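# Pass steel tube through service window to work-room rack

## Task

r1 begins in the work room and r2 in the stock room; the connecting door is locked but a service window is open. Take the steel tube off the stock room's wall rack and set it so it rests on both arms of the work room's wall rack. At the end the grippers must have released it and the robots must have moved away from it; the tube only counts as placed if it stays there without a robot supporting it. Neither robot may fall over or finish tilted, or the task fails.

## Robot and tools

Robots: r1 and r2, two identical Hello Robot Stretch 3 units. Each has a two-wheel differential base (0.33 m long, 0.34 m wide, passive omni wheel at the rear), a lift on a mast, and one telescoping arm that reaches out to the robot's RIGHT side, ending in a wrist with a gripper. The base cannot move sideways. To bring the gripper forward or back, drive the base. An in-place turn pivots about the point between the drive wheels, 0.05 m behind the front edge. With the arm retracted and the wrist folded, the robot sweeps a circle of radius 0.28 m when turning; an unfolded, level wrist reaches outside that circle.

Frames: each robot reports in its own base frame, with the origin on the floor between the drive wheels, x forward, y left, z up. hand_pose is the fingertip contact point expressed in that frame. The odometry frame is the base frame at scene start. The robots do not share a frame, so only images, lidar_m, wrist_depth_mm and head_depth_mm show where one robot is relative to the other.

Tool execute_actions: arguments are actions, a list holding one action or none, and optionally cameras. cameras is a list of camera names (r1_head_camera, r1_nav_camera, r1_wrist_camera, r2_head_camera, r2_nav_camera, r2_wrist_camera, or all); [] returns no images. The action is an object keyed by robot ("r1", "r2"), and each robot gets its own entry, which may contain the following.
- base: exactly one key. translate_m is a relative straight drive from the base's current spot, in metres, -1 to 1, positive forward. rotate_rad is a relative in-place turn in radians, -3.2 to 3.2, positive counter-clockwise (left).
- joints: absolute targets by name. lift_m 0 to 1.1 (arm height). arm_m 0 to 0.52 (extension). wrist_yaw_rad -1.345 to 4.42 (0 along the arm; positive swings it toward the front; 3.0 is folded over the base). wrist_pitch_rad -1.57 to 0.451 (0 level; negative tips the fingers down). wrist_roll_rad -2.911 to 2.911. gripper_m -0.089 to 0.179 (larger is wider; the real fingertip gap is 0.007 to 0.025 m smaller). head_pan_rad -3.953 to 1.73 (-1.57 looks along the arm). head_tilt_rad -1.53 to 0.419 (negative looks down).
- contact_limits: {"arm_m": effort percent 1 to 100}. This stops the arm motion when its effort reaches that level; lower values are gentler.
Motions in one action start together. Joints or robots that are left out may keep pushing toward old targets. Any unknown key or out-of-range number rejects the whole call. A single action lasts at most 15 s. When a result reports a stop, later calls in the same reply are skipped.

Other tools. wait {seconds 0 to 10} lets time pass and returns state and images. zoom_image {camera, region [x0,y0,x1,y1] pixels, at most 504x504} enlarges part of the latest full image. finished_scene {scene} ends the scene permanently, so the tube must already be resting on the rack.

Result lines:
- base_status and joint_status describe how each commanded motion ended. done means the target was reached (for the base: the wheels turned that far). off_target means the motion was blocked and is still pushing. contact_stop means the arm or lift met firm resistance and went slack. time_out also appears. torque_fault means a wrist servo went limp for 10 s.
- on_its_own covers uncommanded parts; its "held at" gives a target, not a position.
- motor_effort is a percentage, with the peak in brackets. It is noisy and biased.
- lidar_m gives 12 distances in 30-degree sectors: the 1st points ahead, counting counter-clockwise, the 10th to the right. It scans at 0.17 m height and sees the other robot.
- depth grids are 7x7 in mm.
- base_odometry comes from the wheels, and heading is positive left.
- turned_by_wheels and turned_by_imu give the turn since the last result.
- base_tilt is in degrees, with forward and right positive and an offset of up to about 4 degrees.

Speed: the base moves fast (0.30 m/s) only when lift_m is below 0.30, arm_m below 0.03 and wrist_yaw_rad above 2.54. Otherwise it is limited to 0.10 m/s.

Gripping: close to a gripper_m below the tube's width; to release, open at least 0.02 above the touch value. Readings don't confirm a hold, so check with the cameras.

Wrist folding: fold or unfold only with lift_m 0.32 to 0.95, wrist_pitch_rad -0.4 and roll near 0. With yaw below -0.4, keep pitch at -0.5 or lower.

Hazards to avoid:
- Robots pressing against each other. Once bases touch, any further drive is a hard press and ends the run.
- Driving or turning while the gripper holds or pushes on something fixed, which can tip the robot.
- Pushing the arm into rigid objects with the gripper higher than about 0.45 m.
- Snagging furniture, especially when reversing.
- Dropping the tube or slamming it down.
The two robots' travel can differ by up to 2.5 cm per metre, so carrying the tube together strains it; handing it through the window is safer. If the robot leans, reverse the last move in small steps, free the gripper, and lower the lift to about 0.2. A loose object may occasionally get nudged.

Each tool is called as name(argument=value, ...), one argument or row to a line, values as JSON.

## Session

execute_actions(
  actions=[],
  cameras=["r1_nav_camera","r2_nav_camera"],
)

Scene clock: 0.00 s.
r1.base_odometry: x=+0.000 y=+0.000 heading=+0.000 (m, m, rad; r1's odometry frame)
r1.turned_by_wheels: +0.000 (rad since the last result)
r1.turned_by_imu: +0.000 (rad since the last result)
r1.base_tilt: forward=+0.3 right=-1.2 (deg)
r1.lidar_m: 1.84 1.92 2.21 2.14 2.23 2.57 2.49 2.59 2.74 2.65 2.56 1.91
r1.head_depth_mm: 1686 1759 1761 1743 1726 1701 1684 / 1681 1785 1762 - - 1708 1707 / 1665 1790 1775 - - 1721 1704 / 1648 1795 1782 - - 1736 1714 / 1643 1820 1803 - - 1737 1723 / 1631 1821 1810 1786 1771 1757 1742 / 1613 1846 1834 1813 1788 1785 1741
r1.base_status: not commanded
r1.joint_positions: lift_m=+0.400 arm_m=+0.001 wrist_yaw_rad=+3.053 wrist_pitch_rad=-0.417 wrist_roll_rad=+0.002 gripper_m=+0.037 head_pan_rad=+0.010 head_tilt_rad=-0.008
r1.joint_status: not commanded
r1.motor_effort: left_wheel=+0 right_wheel=-1 lift_m=+19 arm_m=+0 wrist_yaw_rad=+0 wrist_pitch_rad=+8 wrist_roll_rad=+0 gripper_m=+0 head_pan_rad=+0 head_tilt_rad=+2 (%)
r1.hand_pose: x=-0.0015 y=+0.0779 z=+0.4128 quat_wxyz=(+0.177, +0.698, +0.116, +0.684) (m; r1's base frame)
r1.wrist_depth_mm: - - - - - - - / - - - - - - - / - - - - - - - / - - - - - - - / 773 779 - 796 780 786 794 / 649 665 - 664 659 641 661 / 568 556 - 567 550 562 567
r2.base_odometry: x=+0.000 y=+0.000 heading=+0.000 (m, m, rad; r2's odometry frame)
r2.turned_by_wheels: +0.000 (rad since the last result)
r2.turned_by_imu: +0.000 (rad since the last result)
r2.base_tilt: forward=+1.4 right=-0.9 (deg)
r2.lidar_m: 2.37 2.30 2.45 2.01 1.99 2.09 2.49 2.43 2.58 2.39 2.34 2.48
r2.head_depth_mm: 1908 2802 3015 2983 2977 2977 2554 / 1935 2759 2889 2824 2822 2820 2527 / 1942 2673 2663 2698 2691 2687 2532 / 1961 2560 2529 2534 2561 2580 2465 / 1969 2442 2436 2443 2458 2426 2405 / 1974 2312 2347 2331 2335 2365 2314 / 2007 2229 2231 2243 2229 2245 2227
r2.base_status: not commanded
r2.joint_positions: lift_m=+0.448 arm_m=-0.003 wrist_yaw_rad=+2.913 wrist_pitch_rad=-0.388 wrist_roll_rad=-0.003 gripper_m=+0.037 head_pan_rad=+0.009 head_tilt_rad=-0.023
r2.joint_status: not commanded
r2.motor_effort: left_wheel=+1 right_wheel=+0 lift_m=+29 arm_m=+0 wrist_yaw_rad=+0 wrist_pitch_rad=+5 wrist_roll_rad=+0 gripper_m=+0 head_pan_rad=+0 head_tilt_rad=+2 (%)
r2.hand_pose: x=+0.0304 y=+0.0796 z=+0.4678 quat_wxyz=(+0.215, +0.704, +0.057, +0.675) (m; r2's base frame)
r2.wrist_depth_mm: - - - - - - - / - - - - - - - / - - - - - - - / - - - - - - - / 820 - 889 849 855 874 871 / 716 702 - 713 722 739 734 / 614 610 623 624 620 631 646
pictures: r1_nav_camera (sideways: a quarter turn counterclockwise sets it upright), r2_nav_camera (sideways: a quarter turn counterclockwise sets it upright)
camera_calibration (this result's frames):
r1_nav_camera: T_world_to_cam=[[0.0147528, 0.0182244, 0.999725, -1.25656], [0.0514145, -0.998525, 0.0174438, 0.0261076], [0.998568, 0.051143, -0.015668, -0.0271546], [0, 0, 0, 1]] pos_world=[0.0443111, 0.0503579, 1.25533]
r2_nav_camera: T_world_to_cam=[[0.0902469, 0.0564779, 0.994317, -1.25662], [-0.0257272, -0.997925, 0.0590179, -0.0209061], [0.995587, -0.0309072, -0.0886067, 0.0635961], [0, 0, 0, 1]] pos_world=[0.0495529, 0.0520741, 1.25635]
Images, in order (width x height): r1_nav_camera 672x504, r2_nav_camera 672x504.

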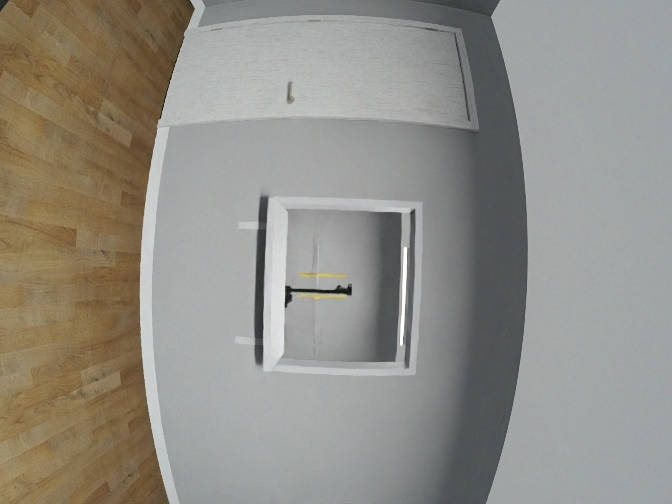

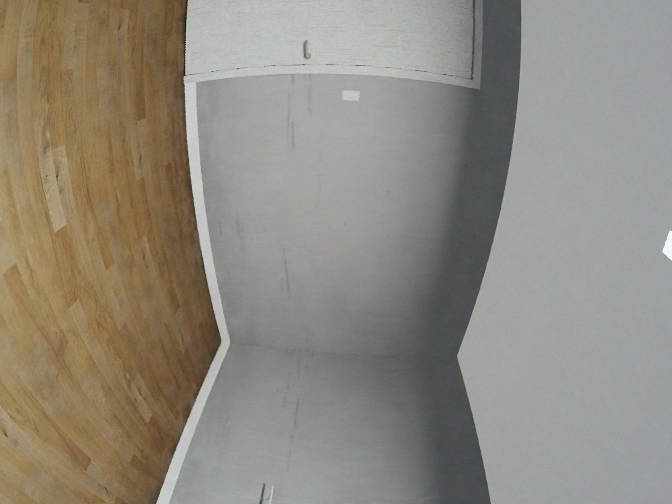

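execute_actions(
  actions=[
    {"r1":{"base":{"rotate_rad":1.59},"joints":{"lift_m":0.27}},"r2":{"base":{"rotate_rad":-1.12},"joints":{"head_tilt_rad":-0.3,"lift_m":0.27}}},
  ],
  cameras=["r2_nav_camera"],
)

execute_actions(
  actions=[
    {"r1":{"base":{"translate_m":0.62}},"r2":{"base":{"translate_m":1.0}}},
  ],
  cameras=[],
)

execute_actions(
  actions=[
    {"r1":{"base":{"rotate_rad":-1.59}},"r2":{"base":{"translate_m":0.33}}},
  ],
  cameras=[],
)

execute_actions(
  actions=[
    {"r1":{"base":{"translate_m":1}},"r2":{"base":{"rotate_rad":1.56},"joints":{"lift_m":0.7,"head_pan_rad":-1.57,"head_tilt_rad":-0.6}}},
  ],
  cameras=[],
)

execute_actions(
  actions=[
    {"r1":{"base":{"translate_m":0.55},"joints":{"lift_m":0.82}},"r2":{"joints":{"wrist_yaw_rad":0}}},
  ],
  cameras=[],
)

execute_actions(
  actions=[
    {"r2":{"joints":{"wrist_pitch_rad":0,"wrist_roll_rad":1.57,"gripper_m":0.1,"arm_m":0.2}}},
  ],
  cameras=["r2_nav_camera","r2_head_camera","r2_wrist_camera"],
)

Scene clock: 3.47 s.
r1.base_odometry: x=+0.000 y=+0.000 heading=+1.590 (m, m, rad; r1's odometry frame)
r1.turned_by_wheels: +1.590 (rad since the last result)
r1.turned_by_imu: +1.570 (rad since the last result)
r1.base_tilt: forward=+0.3 right=-1.3 (deg)
r1.lidar_m: 2.14 2.23 2.56 2.49 2.61 2.72 2.65 2.53 1.90 1.85 1.93 2.20
r1.head_depth_mm: 1679 2049 2019 2016 1987 1958 1941 / 1678 2059 2054 2011 2010 1976 1969 / 1671 2073 2067 2042 2021 1974 1977 / 1650 2120 2085 2068 2041 2014 1991 / 1635 2122 2102 2061 2046 2044 2019 / 1621 2113 2089 2071 2071 2044 2019 / 1610 2145 2098 2124 2082 2065 2041
r1.base_status: done
r1.joint_positions: lift_m=+0.270 arm_m=+0.001 wrist_yaw_rad=+3.053 wrist_pitch_rad=-0.419 wrist_roll_rad=+0.002 gripper_m=+0.037 head_pan_rad=+0.010 head_tilt_rad=-0.008
r1.joint_status: all done
r1.motor_effort: left_wheel=-2(7) right_wheel=+2(7) lift_m=+17(18) arm_m=+0(1) wrist_yaw_rad=+0(0) wrist_pitch_rad=+9(9) wrist_roll_rad=+0(0) gripper_m=+1(1) head_pan_rad=+0(0) head_tilt_rad=+3(2) (%)
r1.hand_pose: x=-0.0015 y=+0.0777 z=+0.2825 quat_wxyz=(+0.178, +0.698, +0.117, +0.684) (m; r1's base frame)
r1.wrist_depth_mm: - - - - - - - / - - - - - - - / - - - - - - - / 756 743 750 722 749 760 746 / 590 593 - 587 595 593 599 / 489 498 - 517 499 495 493 / 428 - - - 411 424 424
r2.base_odometry: x=+0.000 y=+0.000 heading=-1.120 (m, m, rad; r2's odometry frame)
r2.turned_by_wheels: -1.120 (rad since the last result)
r2.turned_by_imu: -1.116 (rad since the last result)
r2.base_tilt: forward=+1.4 right=-0.9 (deg)
r2.lidar_m: 2.34 2.44 2.41 2.30 2.39 2.05 1.97 2.04 2.53 2.44 2.53 2.43
r2.head_depth_mm: 2079 2196 2278 2397 2508 2241 1686 / 2096 2190 2301 2424 2521 2212 1671 / 2114 2204 2311 2405 2518 2188 1683 / 2137 2208 2328 2457 2594 2207 1673 / 2112 2219 2330 2448 2561 2155 1653 / 2116 2213 2341 2443 2585 2152 1660 / 2133 2270 2352 2481 2576 2145 1653
r2.base_status: done
r2.joint_positions: lift_m=+0.270 arm_m=-0.002 wrist_yaw_rad=+2.913 wrist_pitch_rad=-0.389 wrist_roll_rad=-0.003 gripper_m=+0.037 head_pan_rad=+0.009 head_tilt_rad=-0.297
r2.joint_status: all done
r2.motor_effort: left_wheel=+2(10) right_wheel=-2(8) lift_m=+25(25) arm_m=+1(0) wrist_yaw_rad=+0(0) wrist_pitch_rad=+6(6) wrist_roll_rad=+0(0) gripper_m=+0(0) head_pan_rad=+0(1) head_tilt_rad=-1(19) (%)
r2.hand_pose: x=+0.0304 y=+0.0795 z=+0.2893 quat_wxyz=(+0.215, +0.704, +0.057, +0.675) (m; r2's base frame)
r2.wrist_depth_mm: - - - - - - - / - - - - - - - / 889 889 928 920 947 942 955 / 687 - 696 728 740 750 752 / 566 - 615 582 590 585 602 / 488 - - 501 499 496 502 / - - - 434 437 436 430
pictures: r2_nav_camera (sideways: a quarter turn counterclockwise sets it upright)
camera_calibration (this result's frames):
r2_nav_camera: T_world_to_cam=[[0.355675, 0.0588411, 0.932756, -1.17775], [-0.00847986, -0.997772, 0.0661761, -0.030308], [0.934571, -0.0314468, -0.354384, 0.409901], [0, 0, 0, 1]] pos_world=[0.0355574, 0.0519497, 1.24582]
Images, in order (width x height): r2_nav_camera 672x504.

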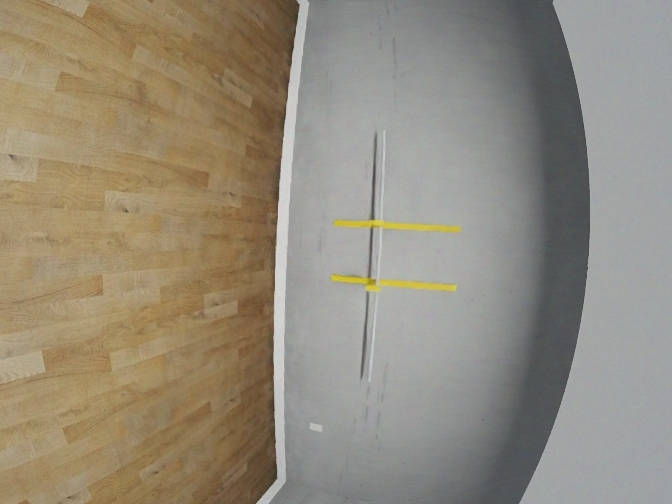

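Scene clock: 8.40 s.
r1.base_odometry: x=-0.012 y=+0.620 heading=+1.590 (m, m, rad; r1's odometry frame)
r1.turned_by_wheels: +0.000 (rad since the last result)
r1.turned_by_imu: +0.003 (rad since the last result)
r1.base_tilt: forward=+0.3 right=-1.2 (deg)
r1.lidar_m: 1.51 1.59 2.23 2.46 2.58 3.36 3.26 2.57 1.92 1.86 1.94 1.56
r1.head_depth_mm: 1454 1448 1430 1413 1407 1399 1382 / 1472 1459 1446 1428 1411 1399 1379 / 1484 1474 1460 1448 1413 1414 1405 / 1495 1476 1464 1444 1437 1419 1411 / 1504 1490 1473 1459 1452 1430 1423 / 1520 1500 1490 1473 1458 1453 1429 / 1527 1514 1507 1484 1478 1453 1441
r1.base_status: done
r1.joint_positions: lift_m=+0.270 arm_m=+0.001 wrist_yaw_rad=+3.053 wrist_pitch_rad=-0.419 wrist_roll_rad=+0.002 gripper_m=+0.037 head_pan_rad=+0.010 head_tilt_rad=-0.008
r1.joint_status: not commanded
r1.motor_effort: left_wheel=-2(6) right_wheel=+1(7) lift_m=+17(17) arm_m=+1(0) wrist_yaw_rad=+0(0) wrist_pitch_rad=+8(9) wrist_roll_rad=+0(0) gripper_m=+0(1) head_pan_rad=+0(0) head_tilt_rad=+3(1) (%)
r1.hand_pose: x=-0.0015 y=+0.0777 z=+0.2825 quat_wxyz=(+0.178, +0.698, +0.117, +0.684) (m; r1's base frame)
r1.wrist_depth_mm: - - - - - - - / - - - - - - - / - - - - - - - / 737 742 737 750 742 753 730 / 599 600 - 592 590 587 590 / 494 506 - 514 500 492 494 / 430 - - - 408 421 420
r2.base_odometry: x=+0.436 y=-0.900 heading=-1.120 (m, m, rad; r2's odometry frame)
r2.turned_by_wheels: +0.000 (rad since the last result)
r2.turned_by_imu: +0.009 (rad since the last result)
r2.base_tilt: forward=+1.3 right=-0.9 (deg)
r2.lidar_m: 1.34 1.40 1.92 2.31 2.41 3.07 2.97 3.08 2.53 2.44 1.89 1.39
r2.head_depth_mm: 1168 1213 1270 1332 1394 1475 1559 / 1172 1221 1279 1341 1393 1476 1563 / 1179 1226 1293 1339 1421 1507 1556 / 1187 1236 1299 1358 1431 1506 1571 / 1188 1243 1293 1354 1403 1518 1588 / 1197 1250 1308 1379 1441 1528 1592 / 1202 1260 1311 1381 1452 1535 1586
r2.base_status: done
r2.joint_positions: lift_m=+0.270 arm_m=-0.002 wrist_yaw_rad=+2.913 wrist_pitch_rad=-0.389 wrist_roll_rad=-0.003 gripper_m=+0.037 head_pan_rad=+0.009 head_tilt_rad=-0.298
r2.joint_status: not commanded
r2.motor_effort: left_wheel=+2(11) right_wheel=-2(4) lift_m=+25(26) arm_m=-1(0) wrist_yaw_rad=+0(0) wrist_pitch_rad=+6(5) wrist_roll_rad=+0(0) gripper_m=+0(0) head_pan_rad=-1(0) head_tilt_rad=-1(1) (%)
r2.hand_pose: x=+0.0304 y=+0.0795 z=+0.2892 quat_wxyz=(+0.215, +0.704, +0.057, +0.675) (m; r2's base frame)
r2.wrist_depth_mm: - - - - - - - / - - - - - - - / 909 915 923 921 956 941 953 / 702 - 709 719 724 739 750 / 568 - 602 587 597 596 604 / 486 - - 490 501 499 503 / - - - 436 436 440 434
pictures: none
No camera images: the call's "cameras" was empty. Leave "cameras" out to get every camera's image.

Scene clock: 11.17 s.
r1.base_odometry: x=-0.012 y=+0.620 heading=+0.000 (m, m, rad; r1's odometry frame)
r1.turned_by_wheels: -1.590 (rad since the last result)
r1.turned_by_imu: -1.566 (rad since the last result)
r1.base_tilt: forward=+0.3 right=-1.3 (deg)
r1.lidar_m: 1.87 1.92 1.57 1.51 1.58 2.21 2.46 2.57 3.37 3.27 2.60 1.92
r1.head_depth_mm: 1688 1773 1774 - - 1728 1702 / 1675 1805 1793 - - 1728 1724 / 1659 1813 1793 1780 1763 1744 1709 / 1650 1820 1810 1786 1777 1765 1728 / 1637 1848 1816 1791 1784 1761 1744 / 1630 1851 1796 1800 1779 1763 1741 / 1617 1856 1818 1808 1786 1759 1751
r1.base_status: done
r1.joint_positions: lift_m=+0.270 arm_m=+0.001 wrist_yaw_rad=+3.053 wrist_pitch_rad=-0.419 wrist_roll_rad=+0.002 gripper_m=+0.037 head_pan_rad=+0.010 head_tilt_rad=-0.008
r1.joint_status: not commanded
r1.motor_effort: left_wheel=+2(11) right_wheel=-2(7) lift_m=+17(17) arm_m=+0(0) wrist_yaw_rad=+0(0) wrist_pitch_rad=+8(9) wrist_roll_rad=+0(0) gripper_m=+0(1) head_pan_rad=+0(0) head_tilt_rad=+2(2) (%)
r1.hand_pose: x=-0.0015 y=+0.0777 z=+0.2825 quat_wxyz=(+0.178, +0.698, +0.117, +0.684) (m; r1's base frame)
r1.wrist_depth_mm: - - - - - - - / - - - - - - - / - - - - - - - / 749 768 740 764 734 731 744 / 602 599 - 593 589 582 589 / 501 491 - 512 512 494 500 / 446 - - - 409 418 422
r2.base_odometry: x=+0.580 y=-1.197 heading=-1.120 (m, m, rad; r2's odometry frame)
r2.turned_by_wheels: +0.000 (rad since the last result)
r2.turned_by_imu: +0.003 (rad since the last result)
r2.base_tilt: forward=+1.4 right=-0.9 (deg)
r2.lidar_m: 1.01 1.06 1.46 2.32 2.41 3.28 3.29 3.44 2.53 2.45 1.42 1.05
r2.head_depth_mm: 868 898 934 984 1024 1067 1163 / 870 914 949 1001 1042 1097 1166 / 877 914 959 1001 1043 1112 1175 / 876 920 961 1008 1052 1117 1192 / 886 918 957 1010 1051 1099 1194 / 889 936 976 1021 1074 1133 1198 / 895 934 980 1030 1074 1145 1205
r2.base_status: done
r2.joint_positions: lift_m=+0.270 arm_m=-0.002 wrist_yaw_rad=+2.913 wrist_pitch_rad=-0.389 wrist_roll_rad=-0.003 gripper_m=+0.037 head_pan_rad=+0.009 head_tilt_rad=-0.298
r2.joint_status: not commanded
r2.motor_effort: left_wheel=+2(10) right_wheel=-1(4) lift_m=+26(26) arm_m=+0(0) wrist_yaw_rad=+0(0) wrist_pitch_rad=+5(6) wrist_roll_rad=+0(0) gripper_m=-1(0) head_pan_rad=+0(0) head_tilt_rad=-1(0) (%)
r2.hand_pose: x=+0.0304 y=+0.0795 z=+0.2892 quat_wxyz=(+0.215, +0.704, +0.057, +0.675) (m; r2's base frame)
r2.wrist_depth_mm: - - - - - - - / - - - - - - - / 868 907 891 946 962 955 954 / 691 - 695 702 722 734 716 / 579 - 606 580 602 597 597 / 494 - - 497 502 503 501 / - - - 440 430 437 432
pictures: none
No camera images: the call's "cameras" was empty. Leave "cameras" out to get every camera's image.

Scene clock: 16.10 s.
r1.base_odometry: x=+0.988 y=+0.620 heading=+0.000 (m, m, rad; r1's odometry frame)
r1.turned_by_wheels: +0.000 (rad since the last result)
r1.turned_by_imu: +0.004 (rad since the last result)
r1.base_tilt: forward=+0.3 right=-1.2 (deg)
r1.lidar_m: 0.86 0.89 1.23 1.49 1.55 2.17 3.47 3.64 3.38 3.10 1.20 0.89
r1.head_depth_mm: 816 808 3296 789 783 773 768 / 821 812 806 796 789 781 776 / 824 819 810 805 795 790 782 / 832 824 815 808 802 794 787 / 840 828 827 814 807 798 793 / 846 840 829 820 810 804 798 / 819 816 807 796 789 783 774
r1.base_status: done
r1.joint_positions: lift_m=+0.270 arm_m=+0.001 wrist_yaw_rad=+3.053 wrist_pitch_rad=-0.419 wrist_roll_rad=+0.002 gripper_m=+0.037 head_pan_rad=+0.010 head_tilt_rad=-0.008
r1.joint_status: not commanded
r1.motor_effort: left_wheel=+2(10) right_wheel=-3(5) lift_m=+17(17) arm_m=+0(0) wrist_yaw_rad=+0(0) wrist_pitch_rad=+9(9) wrist_roll_rad=+0(0) gripper_m=+0(1) head_pan_rad=+0(0) head_tilt_rad=+2(3) (%)
r1.hand_pose: x=-0.0015 y=+0.0777 z=+0.2825 quat_wxyz=(+0.178, +0.698, +0.117, +0.684) (m; r1's base frame)
r1.wrist_depth_mm: - - - - - - 930 / - - - - - - 924 / - - - - - - 871 / 738 746 748 742 745 753 719 / 594 592 - 591 597 583 598 / 497 500 - 509 503 493 501 / 444 - - - 413 425 425
r2.base_odometry: x=+0.580 y=-1.197 heading=+0.440 (m, m, rad; r2's odometry frame)
r2.turned_by_wheels: +1.560 (rad since the last result)
r2.turned_by_imu: +1.554 (rad since the last result)
r2.base_tilt: forward=+1.3 right=-0.9 (deg)
r2.lidar_m: 2.32 2.41 3.26 3.29 3.43 2.54 2.44 1.44 1.05 1.01 1.05 1.44
r2.head_depth_mm: 837 911 1008 1081 1273 1448 1310 / 850 929 1028 1145 1285 1444 1314 / 849 935 1035 1155 1293 1465 1311 / 853 939 1035 1162 1310 1471 1305 / 843 931 1024 1020 1326 1477 1311 / 865 948 1047 1176 1323 1480 1301 / 868 953 1055 1178 1339 1484 1291
r2.base_status: done
r2.joint_positions: lift_m=+0.700 arm_m=-0.002 wrist_yaw_rad=+2.913 wrist_pitch_rad=-0.390 wrist_roll_rad=-0.003 gripper_m=+0.037 head_pan_rad=-1.563 head_tilt_rad=-0.593
r2.joint_status: all done
r2.motor_effort: left_wheel=-1(7) right_wheel=+1(7) lift_m=+32(33) arm_m=+0(1) wrist_yaw_rad=+0(0) wrist_pitch_rad=+6(6) wrist_roll_rad=+0(1) gripper_m=+0(0) head_pan_rad=-4(57) head_tilt_rad=-3(21) (%)
r2.hand_pose: x=+0.0304 y=+0.0794 z=+0.7189 quat_wxyz=(+0.215, +0.704, +0.058, +0.675) (m; r2's base frame)
r2.wrist_depth_mm: - - - - - - - / - - - - - - - / - - - - - - - / - - - - - - - / - - - - - - - / - - - - - - - / 886 900 861 894 874 928 911
pictures: none
No camera images: the call's "cameras" was empty. Leave "cameras" out to get every camera's image.

Scene clock: 22.83 s.
r1.base_odometry: x=+1.538 y=+0.620 heading=+0.000 (m, m, rad; r1's odometry frame)
r1.turned_by_wheels: +0.000 (rad since the last result)
r1.turned_by_imu: +0.003 (rad since the last result)
r1.base_tilt: forward=+0.3 right=-1.2 (deg)
r1.lidar_m: 0.31 0.33 0.41 1.21 1.54 2.16 4.02 4.20 3.40 1.10 0.43 0.32
r1.head_depth_mm: - - - - - - - / - - - - - - - / - - - - - - - / - - - - - - - / - - - - - - - / - - - - - - - / - - - - - - -
r1.base_status: done
r1.joint_positions: lift_m=+0.820 arm_m=+0.001 wrist_yaw_rad=+3.053 wrist_pitch_rad=-0.420 wrist_roll_rad=+0.002 gripper_m=+0.037 head_pan_rad=+0.010 head_tilt_rad=-0.008
r1.joint_status: all done
r1.motor_effort: left_wheel=+1(9) right_wheel=-2(6) lift_m=+21(22) arm_m=+1(0) wrist_yaw_rad=+0(0) wrist_pitch_rad=+9(9) wrist_roll_rad=+0(0) gripper_m=+0(0) head_pan_rad=+0(0) head_tilt_rad=+3(2) (%)
r1.hand_pose: x=-0.0015 y=+0.0776 z=+0.8322 quat_wxyz=(+0.178, +0.698, +0.117, +0.684) (m; r1's base frame)
r1.wrist_depth_mm: - - - - 894 466 319 / - - - - 867 485 339 / - - - - 917 484 353 / - - - - 913 496 354 / - - - - 861 477 358 / - - - - 767 505 362 / - - - - 958 533 362
r2.base_odometry: x=+0.580 y=-1.197 heading=+0.440 (m, m, rad; r2's odometry frame)
r2.turned_by_wheels: +0.000 (rad since the last result)
r2.turned_by_imu: +0.000 (rad since the last result)
r2.base_tilt: forward=+1.4 right=-1.0 (deg)
r2.lidar_m: 2.32 2.41 3.24 3.29 3.42 2.54 2.44 1.44 1.05 1.01 1.05 1.44
r2.head_depth_mm: 838 912 1003 1077 1278 1445 1307 / 850 925 1025 1144 1287 1451 1314 / 850 936 1027 1146 1291 1455 1337 / 859 940 1035 1153 1314 1468 1341 / 844 934 1033 1015 1313 1480 1307 / 867 951 1053 1170 1328 1474 1310 / 870 952 1052 1177 1337 1474 1306
r2.base_status: not commanded
r2.joint_positions: lift_m=+0.700 arm_m=-0.002 wrist_yaw_rad=+0.002 wrist_pitch_rad=-0.390 wrist_roll_rad=-0.003 gripper_m=+0.037 head_pan_rad=-1.563 head_tilt_rad=-0.593
r2.joint_status: all done
r2.motor_effort: left_wheel=-2(2) right_wheel=+2(2) lift_m=+31(32) arm_m=+1(0) wrist_yaw_rad=-1(5) wrist_pitch_rad=+6(6) wrist_roll_rad=+0(0) gripper_m=+0(0) head_pan_rad=-4(4) head_tilt_rad=-3(3) (%)
r2.hand_pose: x=-0.0210 y=-0.3703 z=+0.7189 quat_wxyz=(+0.695, +0.138, -0.692, -0.136) (m; r2's base frame)
r2.wrist_depth_mm: 736 724 717 706 693 718 728 / 792 780 790 770 802 788 767 / 860 875 857 832 832 860 840 / 967 968 969 979 942 945 919 / - - - - - - - / 993 - 985 - - - - / 866 890 897 893 916 921 920
pictures: none
No camera images: the call's "cameras" was empty. Leave "cameras" out to get every camera's image.

Scene clock: 25.57 s.
r1.base_odometry: x=+1.538 y=+0.620 heading=+0.000 (m, m, rad; r1's odometry frame)
r1.turned_by_wheels: +0.000 (rad since the last result)
r1.turned_by_imu: +0.001 (rad since the last result)
r1.base_tilt: forward=+0.3 right=-1.3 (deg)
r1.lidar_m: 0.31 0.33 0.41 1.21 1.54 2.15 4.01 4.23 3.41 1.10 0.43 0.32
r1.head_depth_mm: - - - - - - - / - - - - - - - / - - - - - - - / - - - - - - - / - - - - - - - / - - - - - - - / - - - - - - -
r1.base_status: not commanded
r1.joint_positions: lift_m=+0.820 arm_m=+0.001 wrist_yaw_rad=+3.053 wrist_pitch_rad=-0.420 wrist_roll_rad=+0.002 gripper_m=+0.037 head_pan_rad=+0.010 head_tilt_rad=-0.008
r1.joint_status: not commanded
r1.motor_effort: left_wheel=+2(2) right_wheel=-2(3) lift_m=+20(20) arm_m=+0(0) wrist_yaw_rad=+0(0) wrist_pitch_rad=+9(9) wrist_roll_rad=+0(0) gripper_m=+0(1) head_pan_rad=+0(0) head_tilt_rad=+3(1) (%)
r1.hand_pose: x=-0.0015 y=+0.0776 z=+0.8322 quat_wxyz=(+0.178, +0.698, +0.117, +0.684) (m; r1's base frame)
r1.wrist_depth_mm: - - - - 854 464 320 / - - - - 870 484 339 / - - - - 889 488 357 / - - - - 956 492 355 / - - - - 862 468 357 / - - - - 727 503 358 / - - - - 951 529 360
r2.base_odometry: x=+0.580 y=-1.197 heading=+0.440 (m, m, rad; r2's odometry frame)
r2.turned_by_wheels: +0.000 (rad since the last result)
r2.turned_by_imu: +0.000 (rad since the last result)
r2.base_tilt: forward=+1.4 right=-0.9 (deg)
r2.lidar_m: 2.32 2.40 3.25 3.29 3.42 2.53 2.44 1.44 1.05 1.01 1.05 1.44
r2.head_depth_mm: 839 914 1005 1080 1274 1446 1339 / 847 927 1027 1139 1287 1406 - / 854 936 1030 1146 1297 - 1255 / 857 940 1034 1155 1307 1437 1284 / 845 934 1027 1020 1311 1475 1301 / 864 948 1044 1166 1324 1469 1312 / 867 952 1051 1181 1339 1480 1290
r2.base_status: not commanded
r2.joint_positions: lift_m=+0.700 arm_m=+0.200 wrist_yaw_rad=+0.001 wrist_pitch_rad=-0.022 wrist_roll_rad=+1.570 gripper_m=+0.100 head_pan_rad=-1.563 head_tilt_rad=-0.593
r2.joint_status: all done
r2.motor_effort: left_wheel=-1(1) right_wheel=+2(1) lift_m=+31(31) arm_m=+3(5) wrist_yaw_rad=-1(1) wrist_pitch_rad=+8(8) wrist_roll_rad=+0(3) gripper_m=+1(81) head_pan_rad=-4(5) head_tilt_rad=-3(3) (%)
r2.hand_pose: x=-0.0211 y=-0.6004 z=+0.8086 quat_wxyz=(+0.001, +0.001, -1.000, -0.011) (m; r2's base frame)
r2.wrist_depth_mm: 530 534 525 524 538 534 547 / 547 552 549 558 554 562 572 / 564 560 565 569 567 583 576 / 571 588 588 597 607 602 610 / 575 569 589 588 621 622 634 / 622 607 632 626 648 652 654 / 632 654 652 642 664 674 696
pictures: r2_head_camera (sideways: a quarter turn clockwise sets it upright), r2_nav_camera (sideways: a quarter turn counterclockwise sets it upright), r2_wrist_camera
camera_calibration (this result's frames):
r2_head_camera: T_world_to_cam=[[-0.0638644, 0.536604, -0.841414, 1.11029], [0.997632, 0.055897, -0.0400738, 0.0510264], [0.0255287, -0.841981, -0.538904, 0.661218], [0, 0, 0, 1]] pos_world=[0.00312228, -0.0419047, 1.29259]
r2_nav_camera: T_world_to_cam=[[0.0604114, -0.612418, 0.788222, -0.987449], [-0.997606, -0.0104213, 0.0683622, -0.0270943], [-0.0336519, -0.790465, -0.611582, 0.750464], [0, 0, 0, 1]] pos_world=[0.0578782, -0.0117986, 1.23915]
r2_wrist_camera: T_world_to_cam=[[-0.0272523, 0.00908303, -0.999587, 0.812711], [0.97425, 0.224132, -0.0245249, 0.199127], [0.223816, -0.974517, -0.0149573, -0.398369], [0, 0, 0, 1]] pos_world=[-0.0826897, -0.440229, 0.811301]
Images, in order (width x height): r2_head_camera 896x504, r2_nav_camera 672x504, r2_wrist_camera 644x364.

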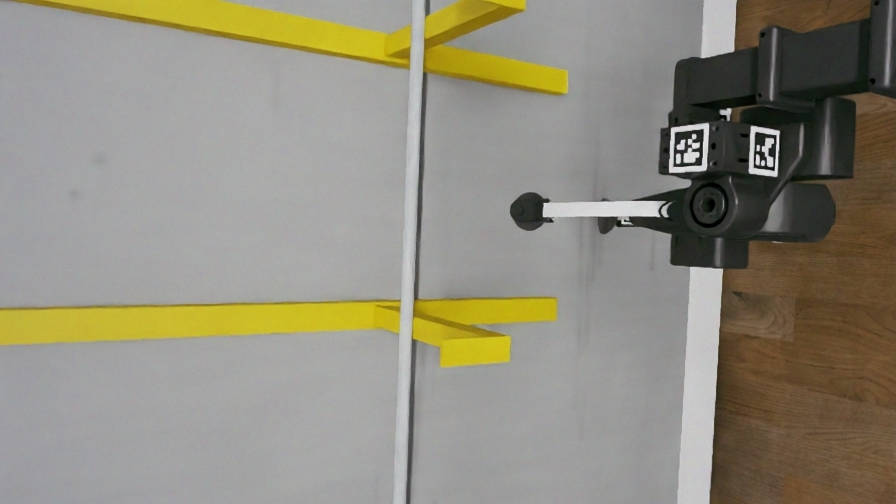

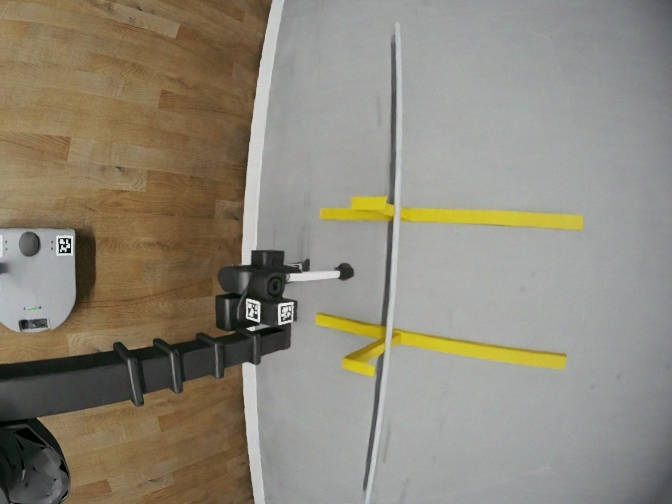

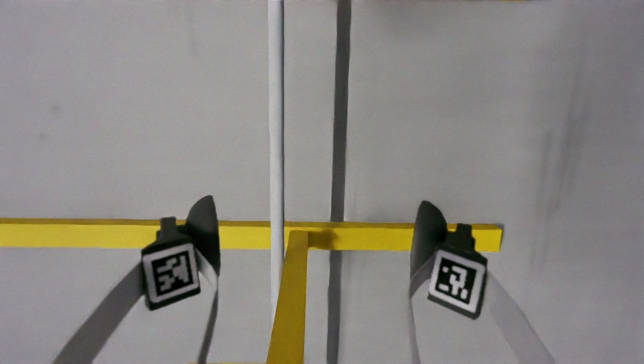

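execute_actions(
  actions=[
    {"r1":{"base":{"translate_m":-0.25}},"r2":{"base":{"translate_m":-0.065},"joints":{"lift_m":0.75,"arm_m":0.43}}},
  ],
  cameras=["r2_nav_camera","r2_wrist_camera"],
)

Scene clock: 29.77 s.
r1.base_odometry: x=+1.288 y=+0.620 heading=+0.000 (m, m, rad; r1's odometry frame)
r1.turned_by_wheels: +0.000 (rad since the last result)
r1.turned_by_imu: +0.001 (rad since the last result)
r1.base_tilt: forward=+0.3 right=-1.3 (deg)
r1.lidar_m: 0.56 0.59 0.79 1.48 1.55 2.16 3.79 3.94 3.41 2.00 0.78 0.58
r1.head_depth_mm: 514 510 505 501 496 491 486 / 517 514 509 505 499 496 490 / 523 517 513 506 503 497 493 / 526 521 515 511 506 502 497 / 532 525 519 516 509 505 499 / 534 528 524 518 512 509 503 / 538 532 526 522 517 511 508
r1.base_status: done
r1.joint_positions: lift_m=+0.820 arm_m=+0.001 wrist_yaw_rad=+3.053 wrist_pitch_rad=-0.420 wrist_roll_rad=+0.002 gripper_m=+0.037 head_pan_rad=+0.010 head_tilt_rad=-0.008
r1.joint_status: not commanded
r1.motor_effort: left_wheel=+2(3) right_wheel=-2(4) lift_m=+20(20) arm_m=-1(0) wrist_yaw_rad=+0(0) wrist_pitch_rad=+9(9) wrist_roll_rad=+0(0) gripper_m=+1(0) head_pan_rad=+0(0) head_tilt_rad=+3(2) (%)
r1.hand_pose: x=-0.0015 y=+0.0776 z=+0.8322 quat_wxyz=(+0.178, +0.698, +0.117, +0.684) (m; r1's base frame)
r1.wrist_depth_mm: - - - - - 882 603 / - - - - - 853 605 / - - - - - 869 603 / - - - - - 905 609 / - - - - - 896 606 / - - - - - 891 600 / - - - - - 909 611
r2.base_odometry: x=+0.521 y=-1.225 heading=+0.440 (m, m, rad; r2's odometry frame)
r2.turned_by_wheels: +0.000 (rad since the last result)
r2.turned_by_imu: -0.001 (rad since the last result)
r2.base_tilt: forward=+1.3 right=-0.9 (deg)
r2.lidar_m: 2.38 2.47 3.39 3.29 3.37 2.47 2.38 1.44 1.05 1.01 1.05 1.44
r2.head_depth_mm: 830 908 1019 1090 1280 1432 - / 850 925 1005 1014 1326 1458 1315 / 853 931 1031 1094 1341 1461 1309 / 858 937 1034 1143 1316 1467 1304 / 861 945 1035 1158 1319 1470 1299 / 851 935 1039 1120 1315 1468 1304 / 867 951 1058 1177 1336 1478 1298
r2.base_status: done
r2.joint_positions: lift_m=+0.750 arm_m=+0.430 wrist_yaw_rad=+0.001 wrist_pitch_rad=-0.021 wrist_roll_rad=+1.570 gripper_m=+0.100 head_pan_rad=-1.563 head_tilt_rad=-0.593
r2.joint_status: all done
r2.motor_effort: left_wheel=-1(6) right_wheel=+2(5) lift_m=+32(35) arm_m=+4(2) wrist_yaw_rad=+0(1) wrist_pitch_rad=+8(8) wrist_roll_rad=+0(0) gripper_m=+1(0) head_pan_rad=-4(5) head_tilt_rad=-3(3) (%)
r2.hand_pose: x=-0.0212 y=-0.8304 z=+0.8588 quat_wxyz=(+0.001, +0.000, -1.000, -0.011) (m; r2's base frame)
r2.wrist_depth_mm: 315 314 317 320 320 319 325 / 320 327 331 326 332 332 337 / 334 334 338 336 345 345 345 / 343 348 350 345 350 363 357 / 353 361 362 361 366 369 370 / 371 370 377 375 383 383 390 / 377 384 385 387 389 392 396
pictures: r2_nav_camera (sideways: a quarter turn counterclockwise sets it upright), r2_wrist_camera
camera_calibration (this result's frames):
r2_nav_camera: T_world_to_cam=[[0.0603886, -0.612421, 0.788222, -0.987448], [-0.997607, -0.0103841, 0.0683622, -0.0270943], [-0.0336814, -0.790464, -0.611582, 0.750464], [0, 0, 0, 1]] pos_world=[0.0578778, -0.0118005, 1.23915]
r2_wrist_camera: T_world_to_cam=[[-0.0270387, 0.00854086, -0.999598, 0.864487], [0.974335, 0.223772, -0.0244434, 0.251631], [0.223473, -0.974604, -0.0143721, -0.622335], [0, 0, 0, 1]] pos_world=[-0.0827229, -0.670222, 0.861345]
Images, in order (width x height): r2_nav_camera 672x504, r2_wrist_camera 644x364.

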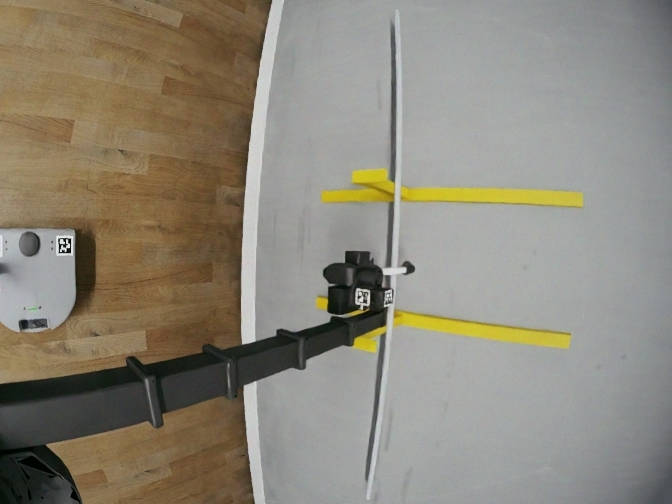

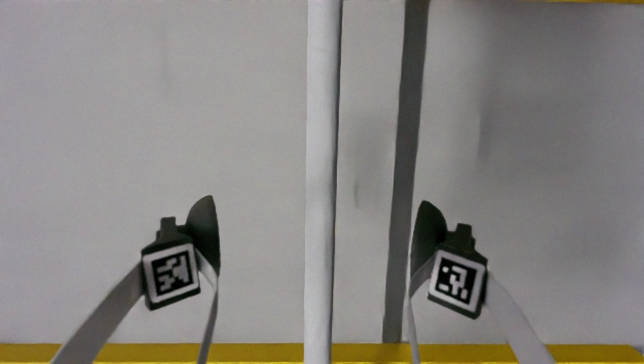

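execute_actions(
  actions=[
    {"r1":{"joints":{"wrist_yaw_rad":0}},"r2":{"base":{"translate_m":0.03},"joints":{"arm_m":0.478}}},
  ],
  cameras=["r2_wrist_camera"],
)

execute_actions(
  actions=[
    {"r1":{"base":{"translate_m":0.27},"joints":{"wrist_pitch_rad":0,"wrist_roll_rad":1.57,"gripper_m":0.09,"head_pan_rad":-1.0,"head_tilt_rad":-0.6}},"r2":{"joints":{"gripper_m":-0.035}}},
  ],
  cameras=[],
)

execute_actions(
  actions=[
    {"r2":{"joints":{"lift_m":0.82}}},
  ],
  cameras=["r2_wrist_camera","r2_nav_camera","r1_nav_camera"],
)

Scene clock: 32.90 s.
r1.base_odometry: x=+1.288 y=+0.620 heading=+0.000 (m, m, rad; r1's odometry frame)
r1.turned_by_wheels: +0.000 (rad since the last result)
r1.turned_by_imu: +0.001 (rad since the last result)
r1.base_tilt: forward=+0.3 right=-1.2 (deg)
r1.lidar_m: 0.56 0.59 0.79 1.48 1.55 2.17 3.76 3.97 3.40 2.00 0.78 0.58
r1.head_depth_mm: 514 510 505 501 497 491 487 / 519 513 508 503 500 494 490 / 523 517 512 507 502 499 492 / 526 522 516 511 506 502 497 / 531 524 519 515 510 504 500 / 534 529 522 517 513 507 504 / 538 532 527 522 517 512 507
r1.base_status: not commanded
r1.joint_positions: lift_m=+0.820 arm_m=+0.001 wrist_yaw_rad=+0.003 wrist_pitch_rad=-0.420 wrist_roll_rad=+0.002 gripper_m=+0.037 head_pan_rad=+0.010 head_tilt_rad=-0.008
r1.joint_status: all done
r1.motor_effort: left_wheel=+2(2) right_wheel=-2(3) lift_m=+21(20) arm_m=+0(0) wrist_yaw_rad=-2(0) wrist_pitch_rad=+9(9) wrist_roll_rad=+0(0) gripper_m=+0(1) head_pan_rad=+0(0) head_tilt_rad=+2(1) (%)
r1.hand_pose: x=-0.0210 y=-0.3699 z=+0.8322 quat_wxyz=(+0.691, +0.148, -0.692, -0.147) (m; r1's base frame)
r1.wrist_depth_mm: 525 882 - - - - - / 661 895 - - - - - / 646 976 - - - - - / 655 967 - - - - - / 659 912 - - - - - / 683 946 - - - - - / 659 896 968 - 965 - -
r2.base_odometry: x=+0.548 y=-1.212 heading=+0.440 (m, m, rad; r2's odometry frame)
r2.turned_by_wheels: +0.000 (rad since the last result)
r2.turned_by_imu: +0.000 (rad since the last result)
r2.base_tilt: forward=+1.3 right=-0.9 (deg)
r2.lidar_m: 2.35 2.44 3.30 3.29 3.41 2.50 2.41 1.44 1.05 1.01 1.05 1.43
r2.head_depth_mm: 825 906 1006 927 1259 1436 - / 846 926 1023 1088 1315 1455 1309 / 854 937 1025 - 1320 1473 1310 / 855 943 1035 1144 1307 1473 1308 / 848 927 1026 1140 1305 1492 1295 / 861 948 1047 1128 1325 1475 1303 / 867 950 1053 1174 1334 1476 1298
r2.base_status: done
r2.joint_positions: lift_m=+0.750 arm_m=+0.478 wrist_yaw_rad=+0.001 wrist_pitch_rad=-0.021 wrist_roll_rad=+1.570 gripper_m=+0.100 head_pan_rad=-1.563 head_tilt_rad=-0.593
r2.joint_status: all done
r2.motor_effort: left_wheel=-2(2) right_wheel=+1(4) lift_m=+32(31) arm_m=+4(3) wrist_yaw_rad=+0(0) wrist_pitch_rad=+8(8) wrist_roll_rad=+0(0) gripper_m=+0(0) head_pan_rad=-5(4) head_tilt_rad=-3(2) (%)
r2.hand_pose: x=-0.0212 y=-0.8784 z=+0.8588 quat_wxyz=(+0.001, +0.000, -1.000, -0.011) (m; r2's base frame)
r2.wrist_depth_mm: 268 272 275 131 275 276 276 / 277 279 281 136 283 287 285 / 284 288 290 289 296 296 299 / 296 300 300 298 304 306 308 / 304 313 310 310 312 320 319 / 317 317 324 322 331 328 329 / 324 331 331 330 334 340 343
pictures: r2_wrist_camera
camera_calibration (this result's frames):
r2_wrist_camera: T_world_to_cam=[[-0.0270383, 0.00854094, -0.999598, 0.864897], [0.974335, 0.223771, -0.024443, 0.262371], [0.223473, -0.974604, -0.0143721, -0.669116], [0, 0, 0, 1]] pos_world=[-0.0827229, -0.718221, 0.861345]
Images, in order (width x height): r2_wrist_camera 644x364.

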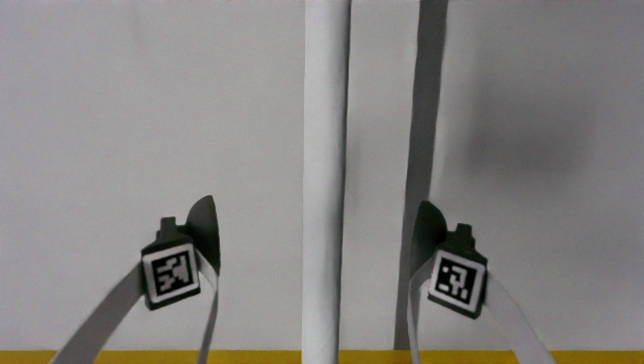

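Scene clock: 37.17 s.
r1.base_odometry: x=+1.558 y=+0.620 heading=+0.000 (m, m, rad; r1's odometry frame)
r1.turned_by_wheels: +0.000 (rad since the last result)
r1.turned_by_imu: +0.002 (rad since the last result)
r1.base_tilt: forward=+0.3 right=-1.2 (deg)
r1.lidar_m: 0.29 0.31 0.39 1.16 1.54 2.16 4.04 4.23 3.41 1.03 0.40 0.30
r1.head_depth_mm: 948 1029 1066 719 1509 1452 1215 / 2875 3099 1096 726 543 1208 1192 / 3072 3351 1114 734 548 438 1004 / 3276 3633 3746 741 552 442 725 / 3538 - 3881 750 556 470 579 / 3764 - - 371 390 429 478 / - 293 299 323 349 377 407
r1.base_status: done
r1.joint_positions: lift_m=+0.820 arm_m=+0.001 wrist_yaw_rad=+0.002 wrist_pitch_rad=-0.025 wrist_roll_rad=+1.566 gripper_m=+0.090 head_pan_rad=-0.993 head_tilt_rad=-0.592
r1.joint_status: all done
r1.motor_effort: left_wheel=+1(5) right_wheel=-2(4) lift_m=+20(20) arm_m=+0(0) wrist_yaw_rad=-2(2) wrist_pitch_rad=+12(12) wrist_roll_rad=+2(3) gripper_m=+1(83) head_pan_rad=-3(35) head_tilt_rad=-3(37) (%)
r1.hand_pose: x=-0.0209 y=-0.4013 z=+0.9280 quat_wxyz=(+0.003, +0.001, -1.000, -0.013) (m; r1's base frame)
r1.wrist_depth_mm: - - - - - - - / - - - - - - - / - - - - - - - / - - - - - - - / - - - - - - - / 877 913 938 884 780 793 815 / 953 - - 721 591 603 605
r2.base_odometry: x=+0.548 y=-1.212 heading=+0.440 (m, m, rad; r2's odometry frame)
r2.turned_by_wheels: +0.000 (rad since the last result)
r2.turned_by_imu: +0.000 (rad since the last result)
r2.base_tilt: forward=+1.4 right=-0.8 (deg)
r2.lidar_m: 2.35 2.44 3.31 3.29 3.40 2.49 2.41 1.44 1.05 1.01 1.05 1.44
r2.head_depth_mm: 831 912 1003 928 1260 1440 - / 845 929 1021 1085 1314 1449 1318 / 849 938 1033 - 1314 1452 1313 / 855 939 1036 1142 1306 1469 1302 / 852 930 1022 1135 1316 1473 1304 / 857 946 1047 1111 1322 1470 1305 / 866 948 1056 1179 1327 1476 1297
r2.base_status: not commanded
r2.joint_positions: lift_m=+0.750 arm_m=+0.478 wrist_yaw_rad=+0.001 wrist_pitch_rad=-0.027 wrist_roll_rad=+1.570 gripper_m=-0.034 head_pan_rad=-1.563 head_tilt_rad=-0.593
r2.joint_status: all done
r2.motor_effort: left_wheel=-1(1) right_wheel=+1(1) lift_m=+31(31) arm_m=+1(4) wrist_yaw_rad=-1(1) wrist_pitch_rad=+10(11) wrist_roll_rad=+0(0) gripper_m=-20(95) head_pan_rad=-4(4) head_tilt_rad=-3(2) (%)
r2.hand_pose: x=-0.0212 y=-0.8783 z=+0.8574 quat_wxyz=(+0.001, +0.000, -1.000, -0.014) (m; r2's base frame)
r2.wrist_depth_mm: 264 271 272 271 272 279 281 / 275 279 281 278 285 289 288 / 287 283 290 290 295 296 301 / 294 299 299 296 305 307 308 / 306 303 306 144 316 317 326 / 316 317 321 151 329 330 335 / 329 326 333 326 336 339 342
pictures: none
No camera images: the call's "cameras" was empty. Leave "cameras" out to get every camera's image.

Scene clock: 39.63 s.
r1.base_odometry: x=+1.558 y=+0.620 heading=+0.000 (m, m, rad; r1's odometry frame)
r1.turned_by_wheels: +0.000 (rad since the last result)
r1.turned_by_imu: +0.001 (rad since the last result)
r1.base_tilt: forward=+0.3 right=-1.3 (deg)
r1.lidar_m: 0.29 0.31 0.39 1.16 1.54 2.15 4.05 4.23 3.40 1.03 0.40 0.30
r1.head_depth_mm: 949 1032 1072 719 1510 1440 1210 / 2893 3176 1096 726 543 1207 1196 / 3094 3372 1111 735 548 438 1006 / 3282 3545 3790 743 551 442 725 / 3498 - 3870 752 556 469 580 / 3762 - - 370 390 429 478 / - 293 299 323 349 377 406
r1.base_status: not commanded
r1.joint_positions: lift_m=+0.820 arm_m=+0.001 wrist_yaw_rad=+0.002 wrist_pitch_rad=-0.025 wrist_roll_rad=+1.566 gripper_m=+0.090 head_pan_rad=-0.993 head_tilt_rad=-0.592
r1.joint_status: not commanded
r1.motor_effort: left_wheel=+1(1) right_wheel=-2(2) lift_m=+20(20) arm_m=+0(1) wrist_yaw_rad=-1(1) wrist_pitch_rad=+12(12) wrist_roll_rad=+2(2) gripper_m=+2(0) head_pan_rad=-2(3) head_tilt_rad=-5(5) (%)
r1.hand_pose: x=-0.0209 y=-0.4013 z=+0.9280 quat_wxyz=(+0.003, +0.001, -1.000, -0.013) (m; r1's base frame)
r1.wrist_depth_mm: - - - - - - - / - - - - - - - / - - - - - - - / - - - - - - - / - - - - - - - / 895 982 966 852 788 810 851 / 962 - - 722 600 593 616
r2.base_odometry: x=+0.548 y=-1.212 heading=+0.440 (m, m, rad; r2's odometry frame)
r2.turned_by_wheels: +0.000 (rad since the last result)
r2.turned_by_imu: +0.000 (rad since the last result)
r2.base_tilt: forward=+1.3 right=-0.9 (deg)
r2.lidar_m: 2.35 2.44 3.28 3.29 3.42 2.50 2.41 1.44 1.05 1.01 1.05 1.44
r2.head_depth_mm: 833 909 1003 916 - - - / 846 928 1011 - 1292 1444 1308 / 852 932 1014 - 1297 1459 1307 / 857 935 1018 1176 1305 1469 1310 / 847 926 1023 1150 1318 1489 1303 / 857 949 1032 1130 1325 1473 1303 / 871 951 1040 1172 1340 1479 1303
r2.base_status: not commanded
r2.joint_positions: lift_m=+0.820 arm_m=+0.478 wrist_yaw_rad=+0.001 wrist_pitch_rad=-0.089 wrist_roll_rad=+1.593 gripper_m=-0.034 head_pan_rad=-1.563 head_tilt_rad=-0.593
r2.joint_status: all done
r2.on_its_own: wrist_pitch_rad is at rest, and its effort (+33) is outside its rest range (-20 to +32)
r2.motor_effort: left_wheel=-1(1) right_wheel=+1(1) lift_m=+38(39) arm_m=+2(2) wrist_yaw_rad=+0(1) wrist_pitch_rad=+33(35) wrist_roll_rad=-12(14) gripper_m=-24(23) head_pan_rad=-4(5) head_tilt_rad=-4(2) (%)
r2.hand_pose: x=-0.0212 y=-0.8759 z=+0.9113 quat_wxyz=(-0.011, +0.000, -0.999, -0.045) (m; r2's base frame)
r2.wrist_depth_mm: 259 263 270 269 285 292 300 / 266 274 278 278 293 300 312 / 275 281 285 141 300 309 318 / 283 291 295 297 314 322 333 / 293 300 310 144 328 339 342 / 304 313 313 149 340 350 359 / 309 318 330 329 346 359 354
pictures: r1_nav_camera (sideways: a quarter turn counterclockwise sets it upright), r2_nav_camera (sideways: a quarter turn counterclockwise sets it upright), r2_wrist_camera
camera_calibration (this result's frames):
r1_nav_camera: T_world_to_cam=[[0.323409, -0.462766, 0.825382, -1.03075], [-0.81255, -0.582831, -0.00839397, 0.0650193], [0.484943, -0.667949, -0.564513, 0.690287], [0, 0, 0, 1]] pos_world=[0.051436, 0.0219758, 1.24098]
r2_nav_camera: T_world_to_cam=[[0.0603884, -0.612421, 0.788222, -0.987448], [-0.997607, -0.0103839, 0.0683622, -0.0270943], [-0.0336816, -0.790464, -0.611582, 0.750464], [0, 0, 0, 1]] pos_world=[0.0578778, -0.0118005, 1.23915]
r2_wrist_camera: T_world_to_cam=[[-0.00441133, 0.0759662, -0.997101, 0.974687], [0.974746, 0.222956, 0.0126739, 0.228559], [0.223272, -0.971864, -0.0750313, -0.608258], [0, 0, 0, 1]] pos_world=[-0.0826805, -0.716146, 0.923326]
Images, in order (width x height): r1_nav_camera 672x504, r2_nav_camera 672x504, r2_wrist_camera 644x364.

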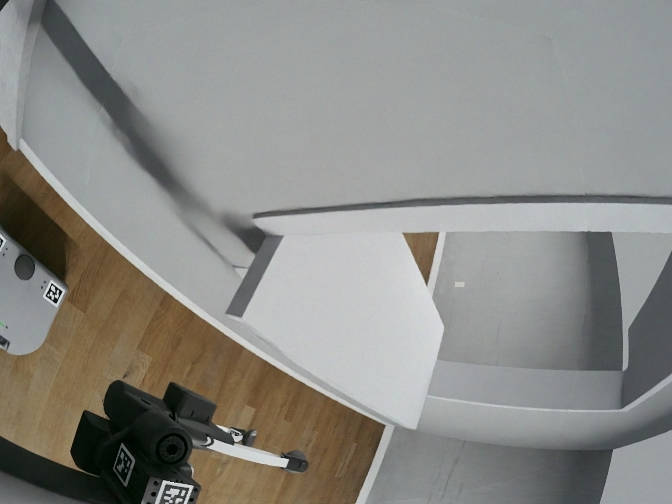

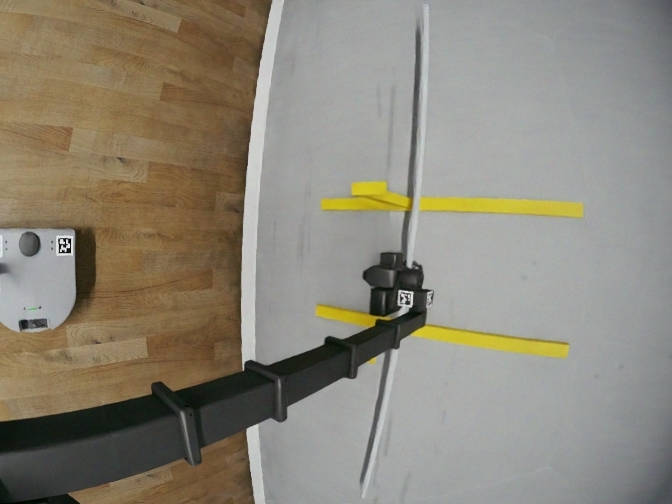

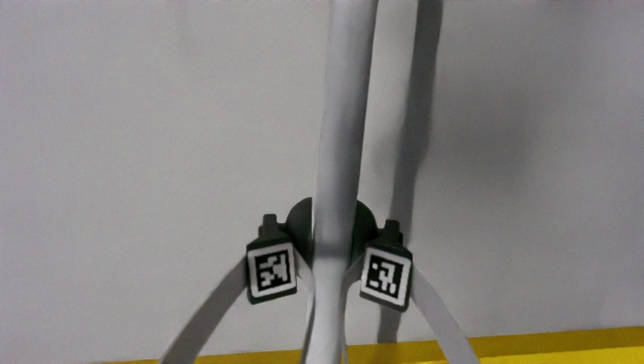

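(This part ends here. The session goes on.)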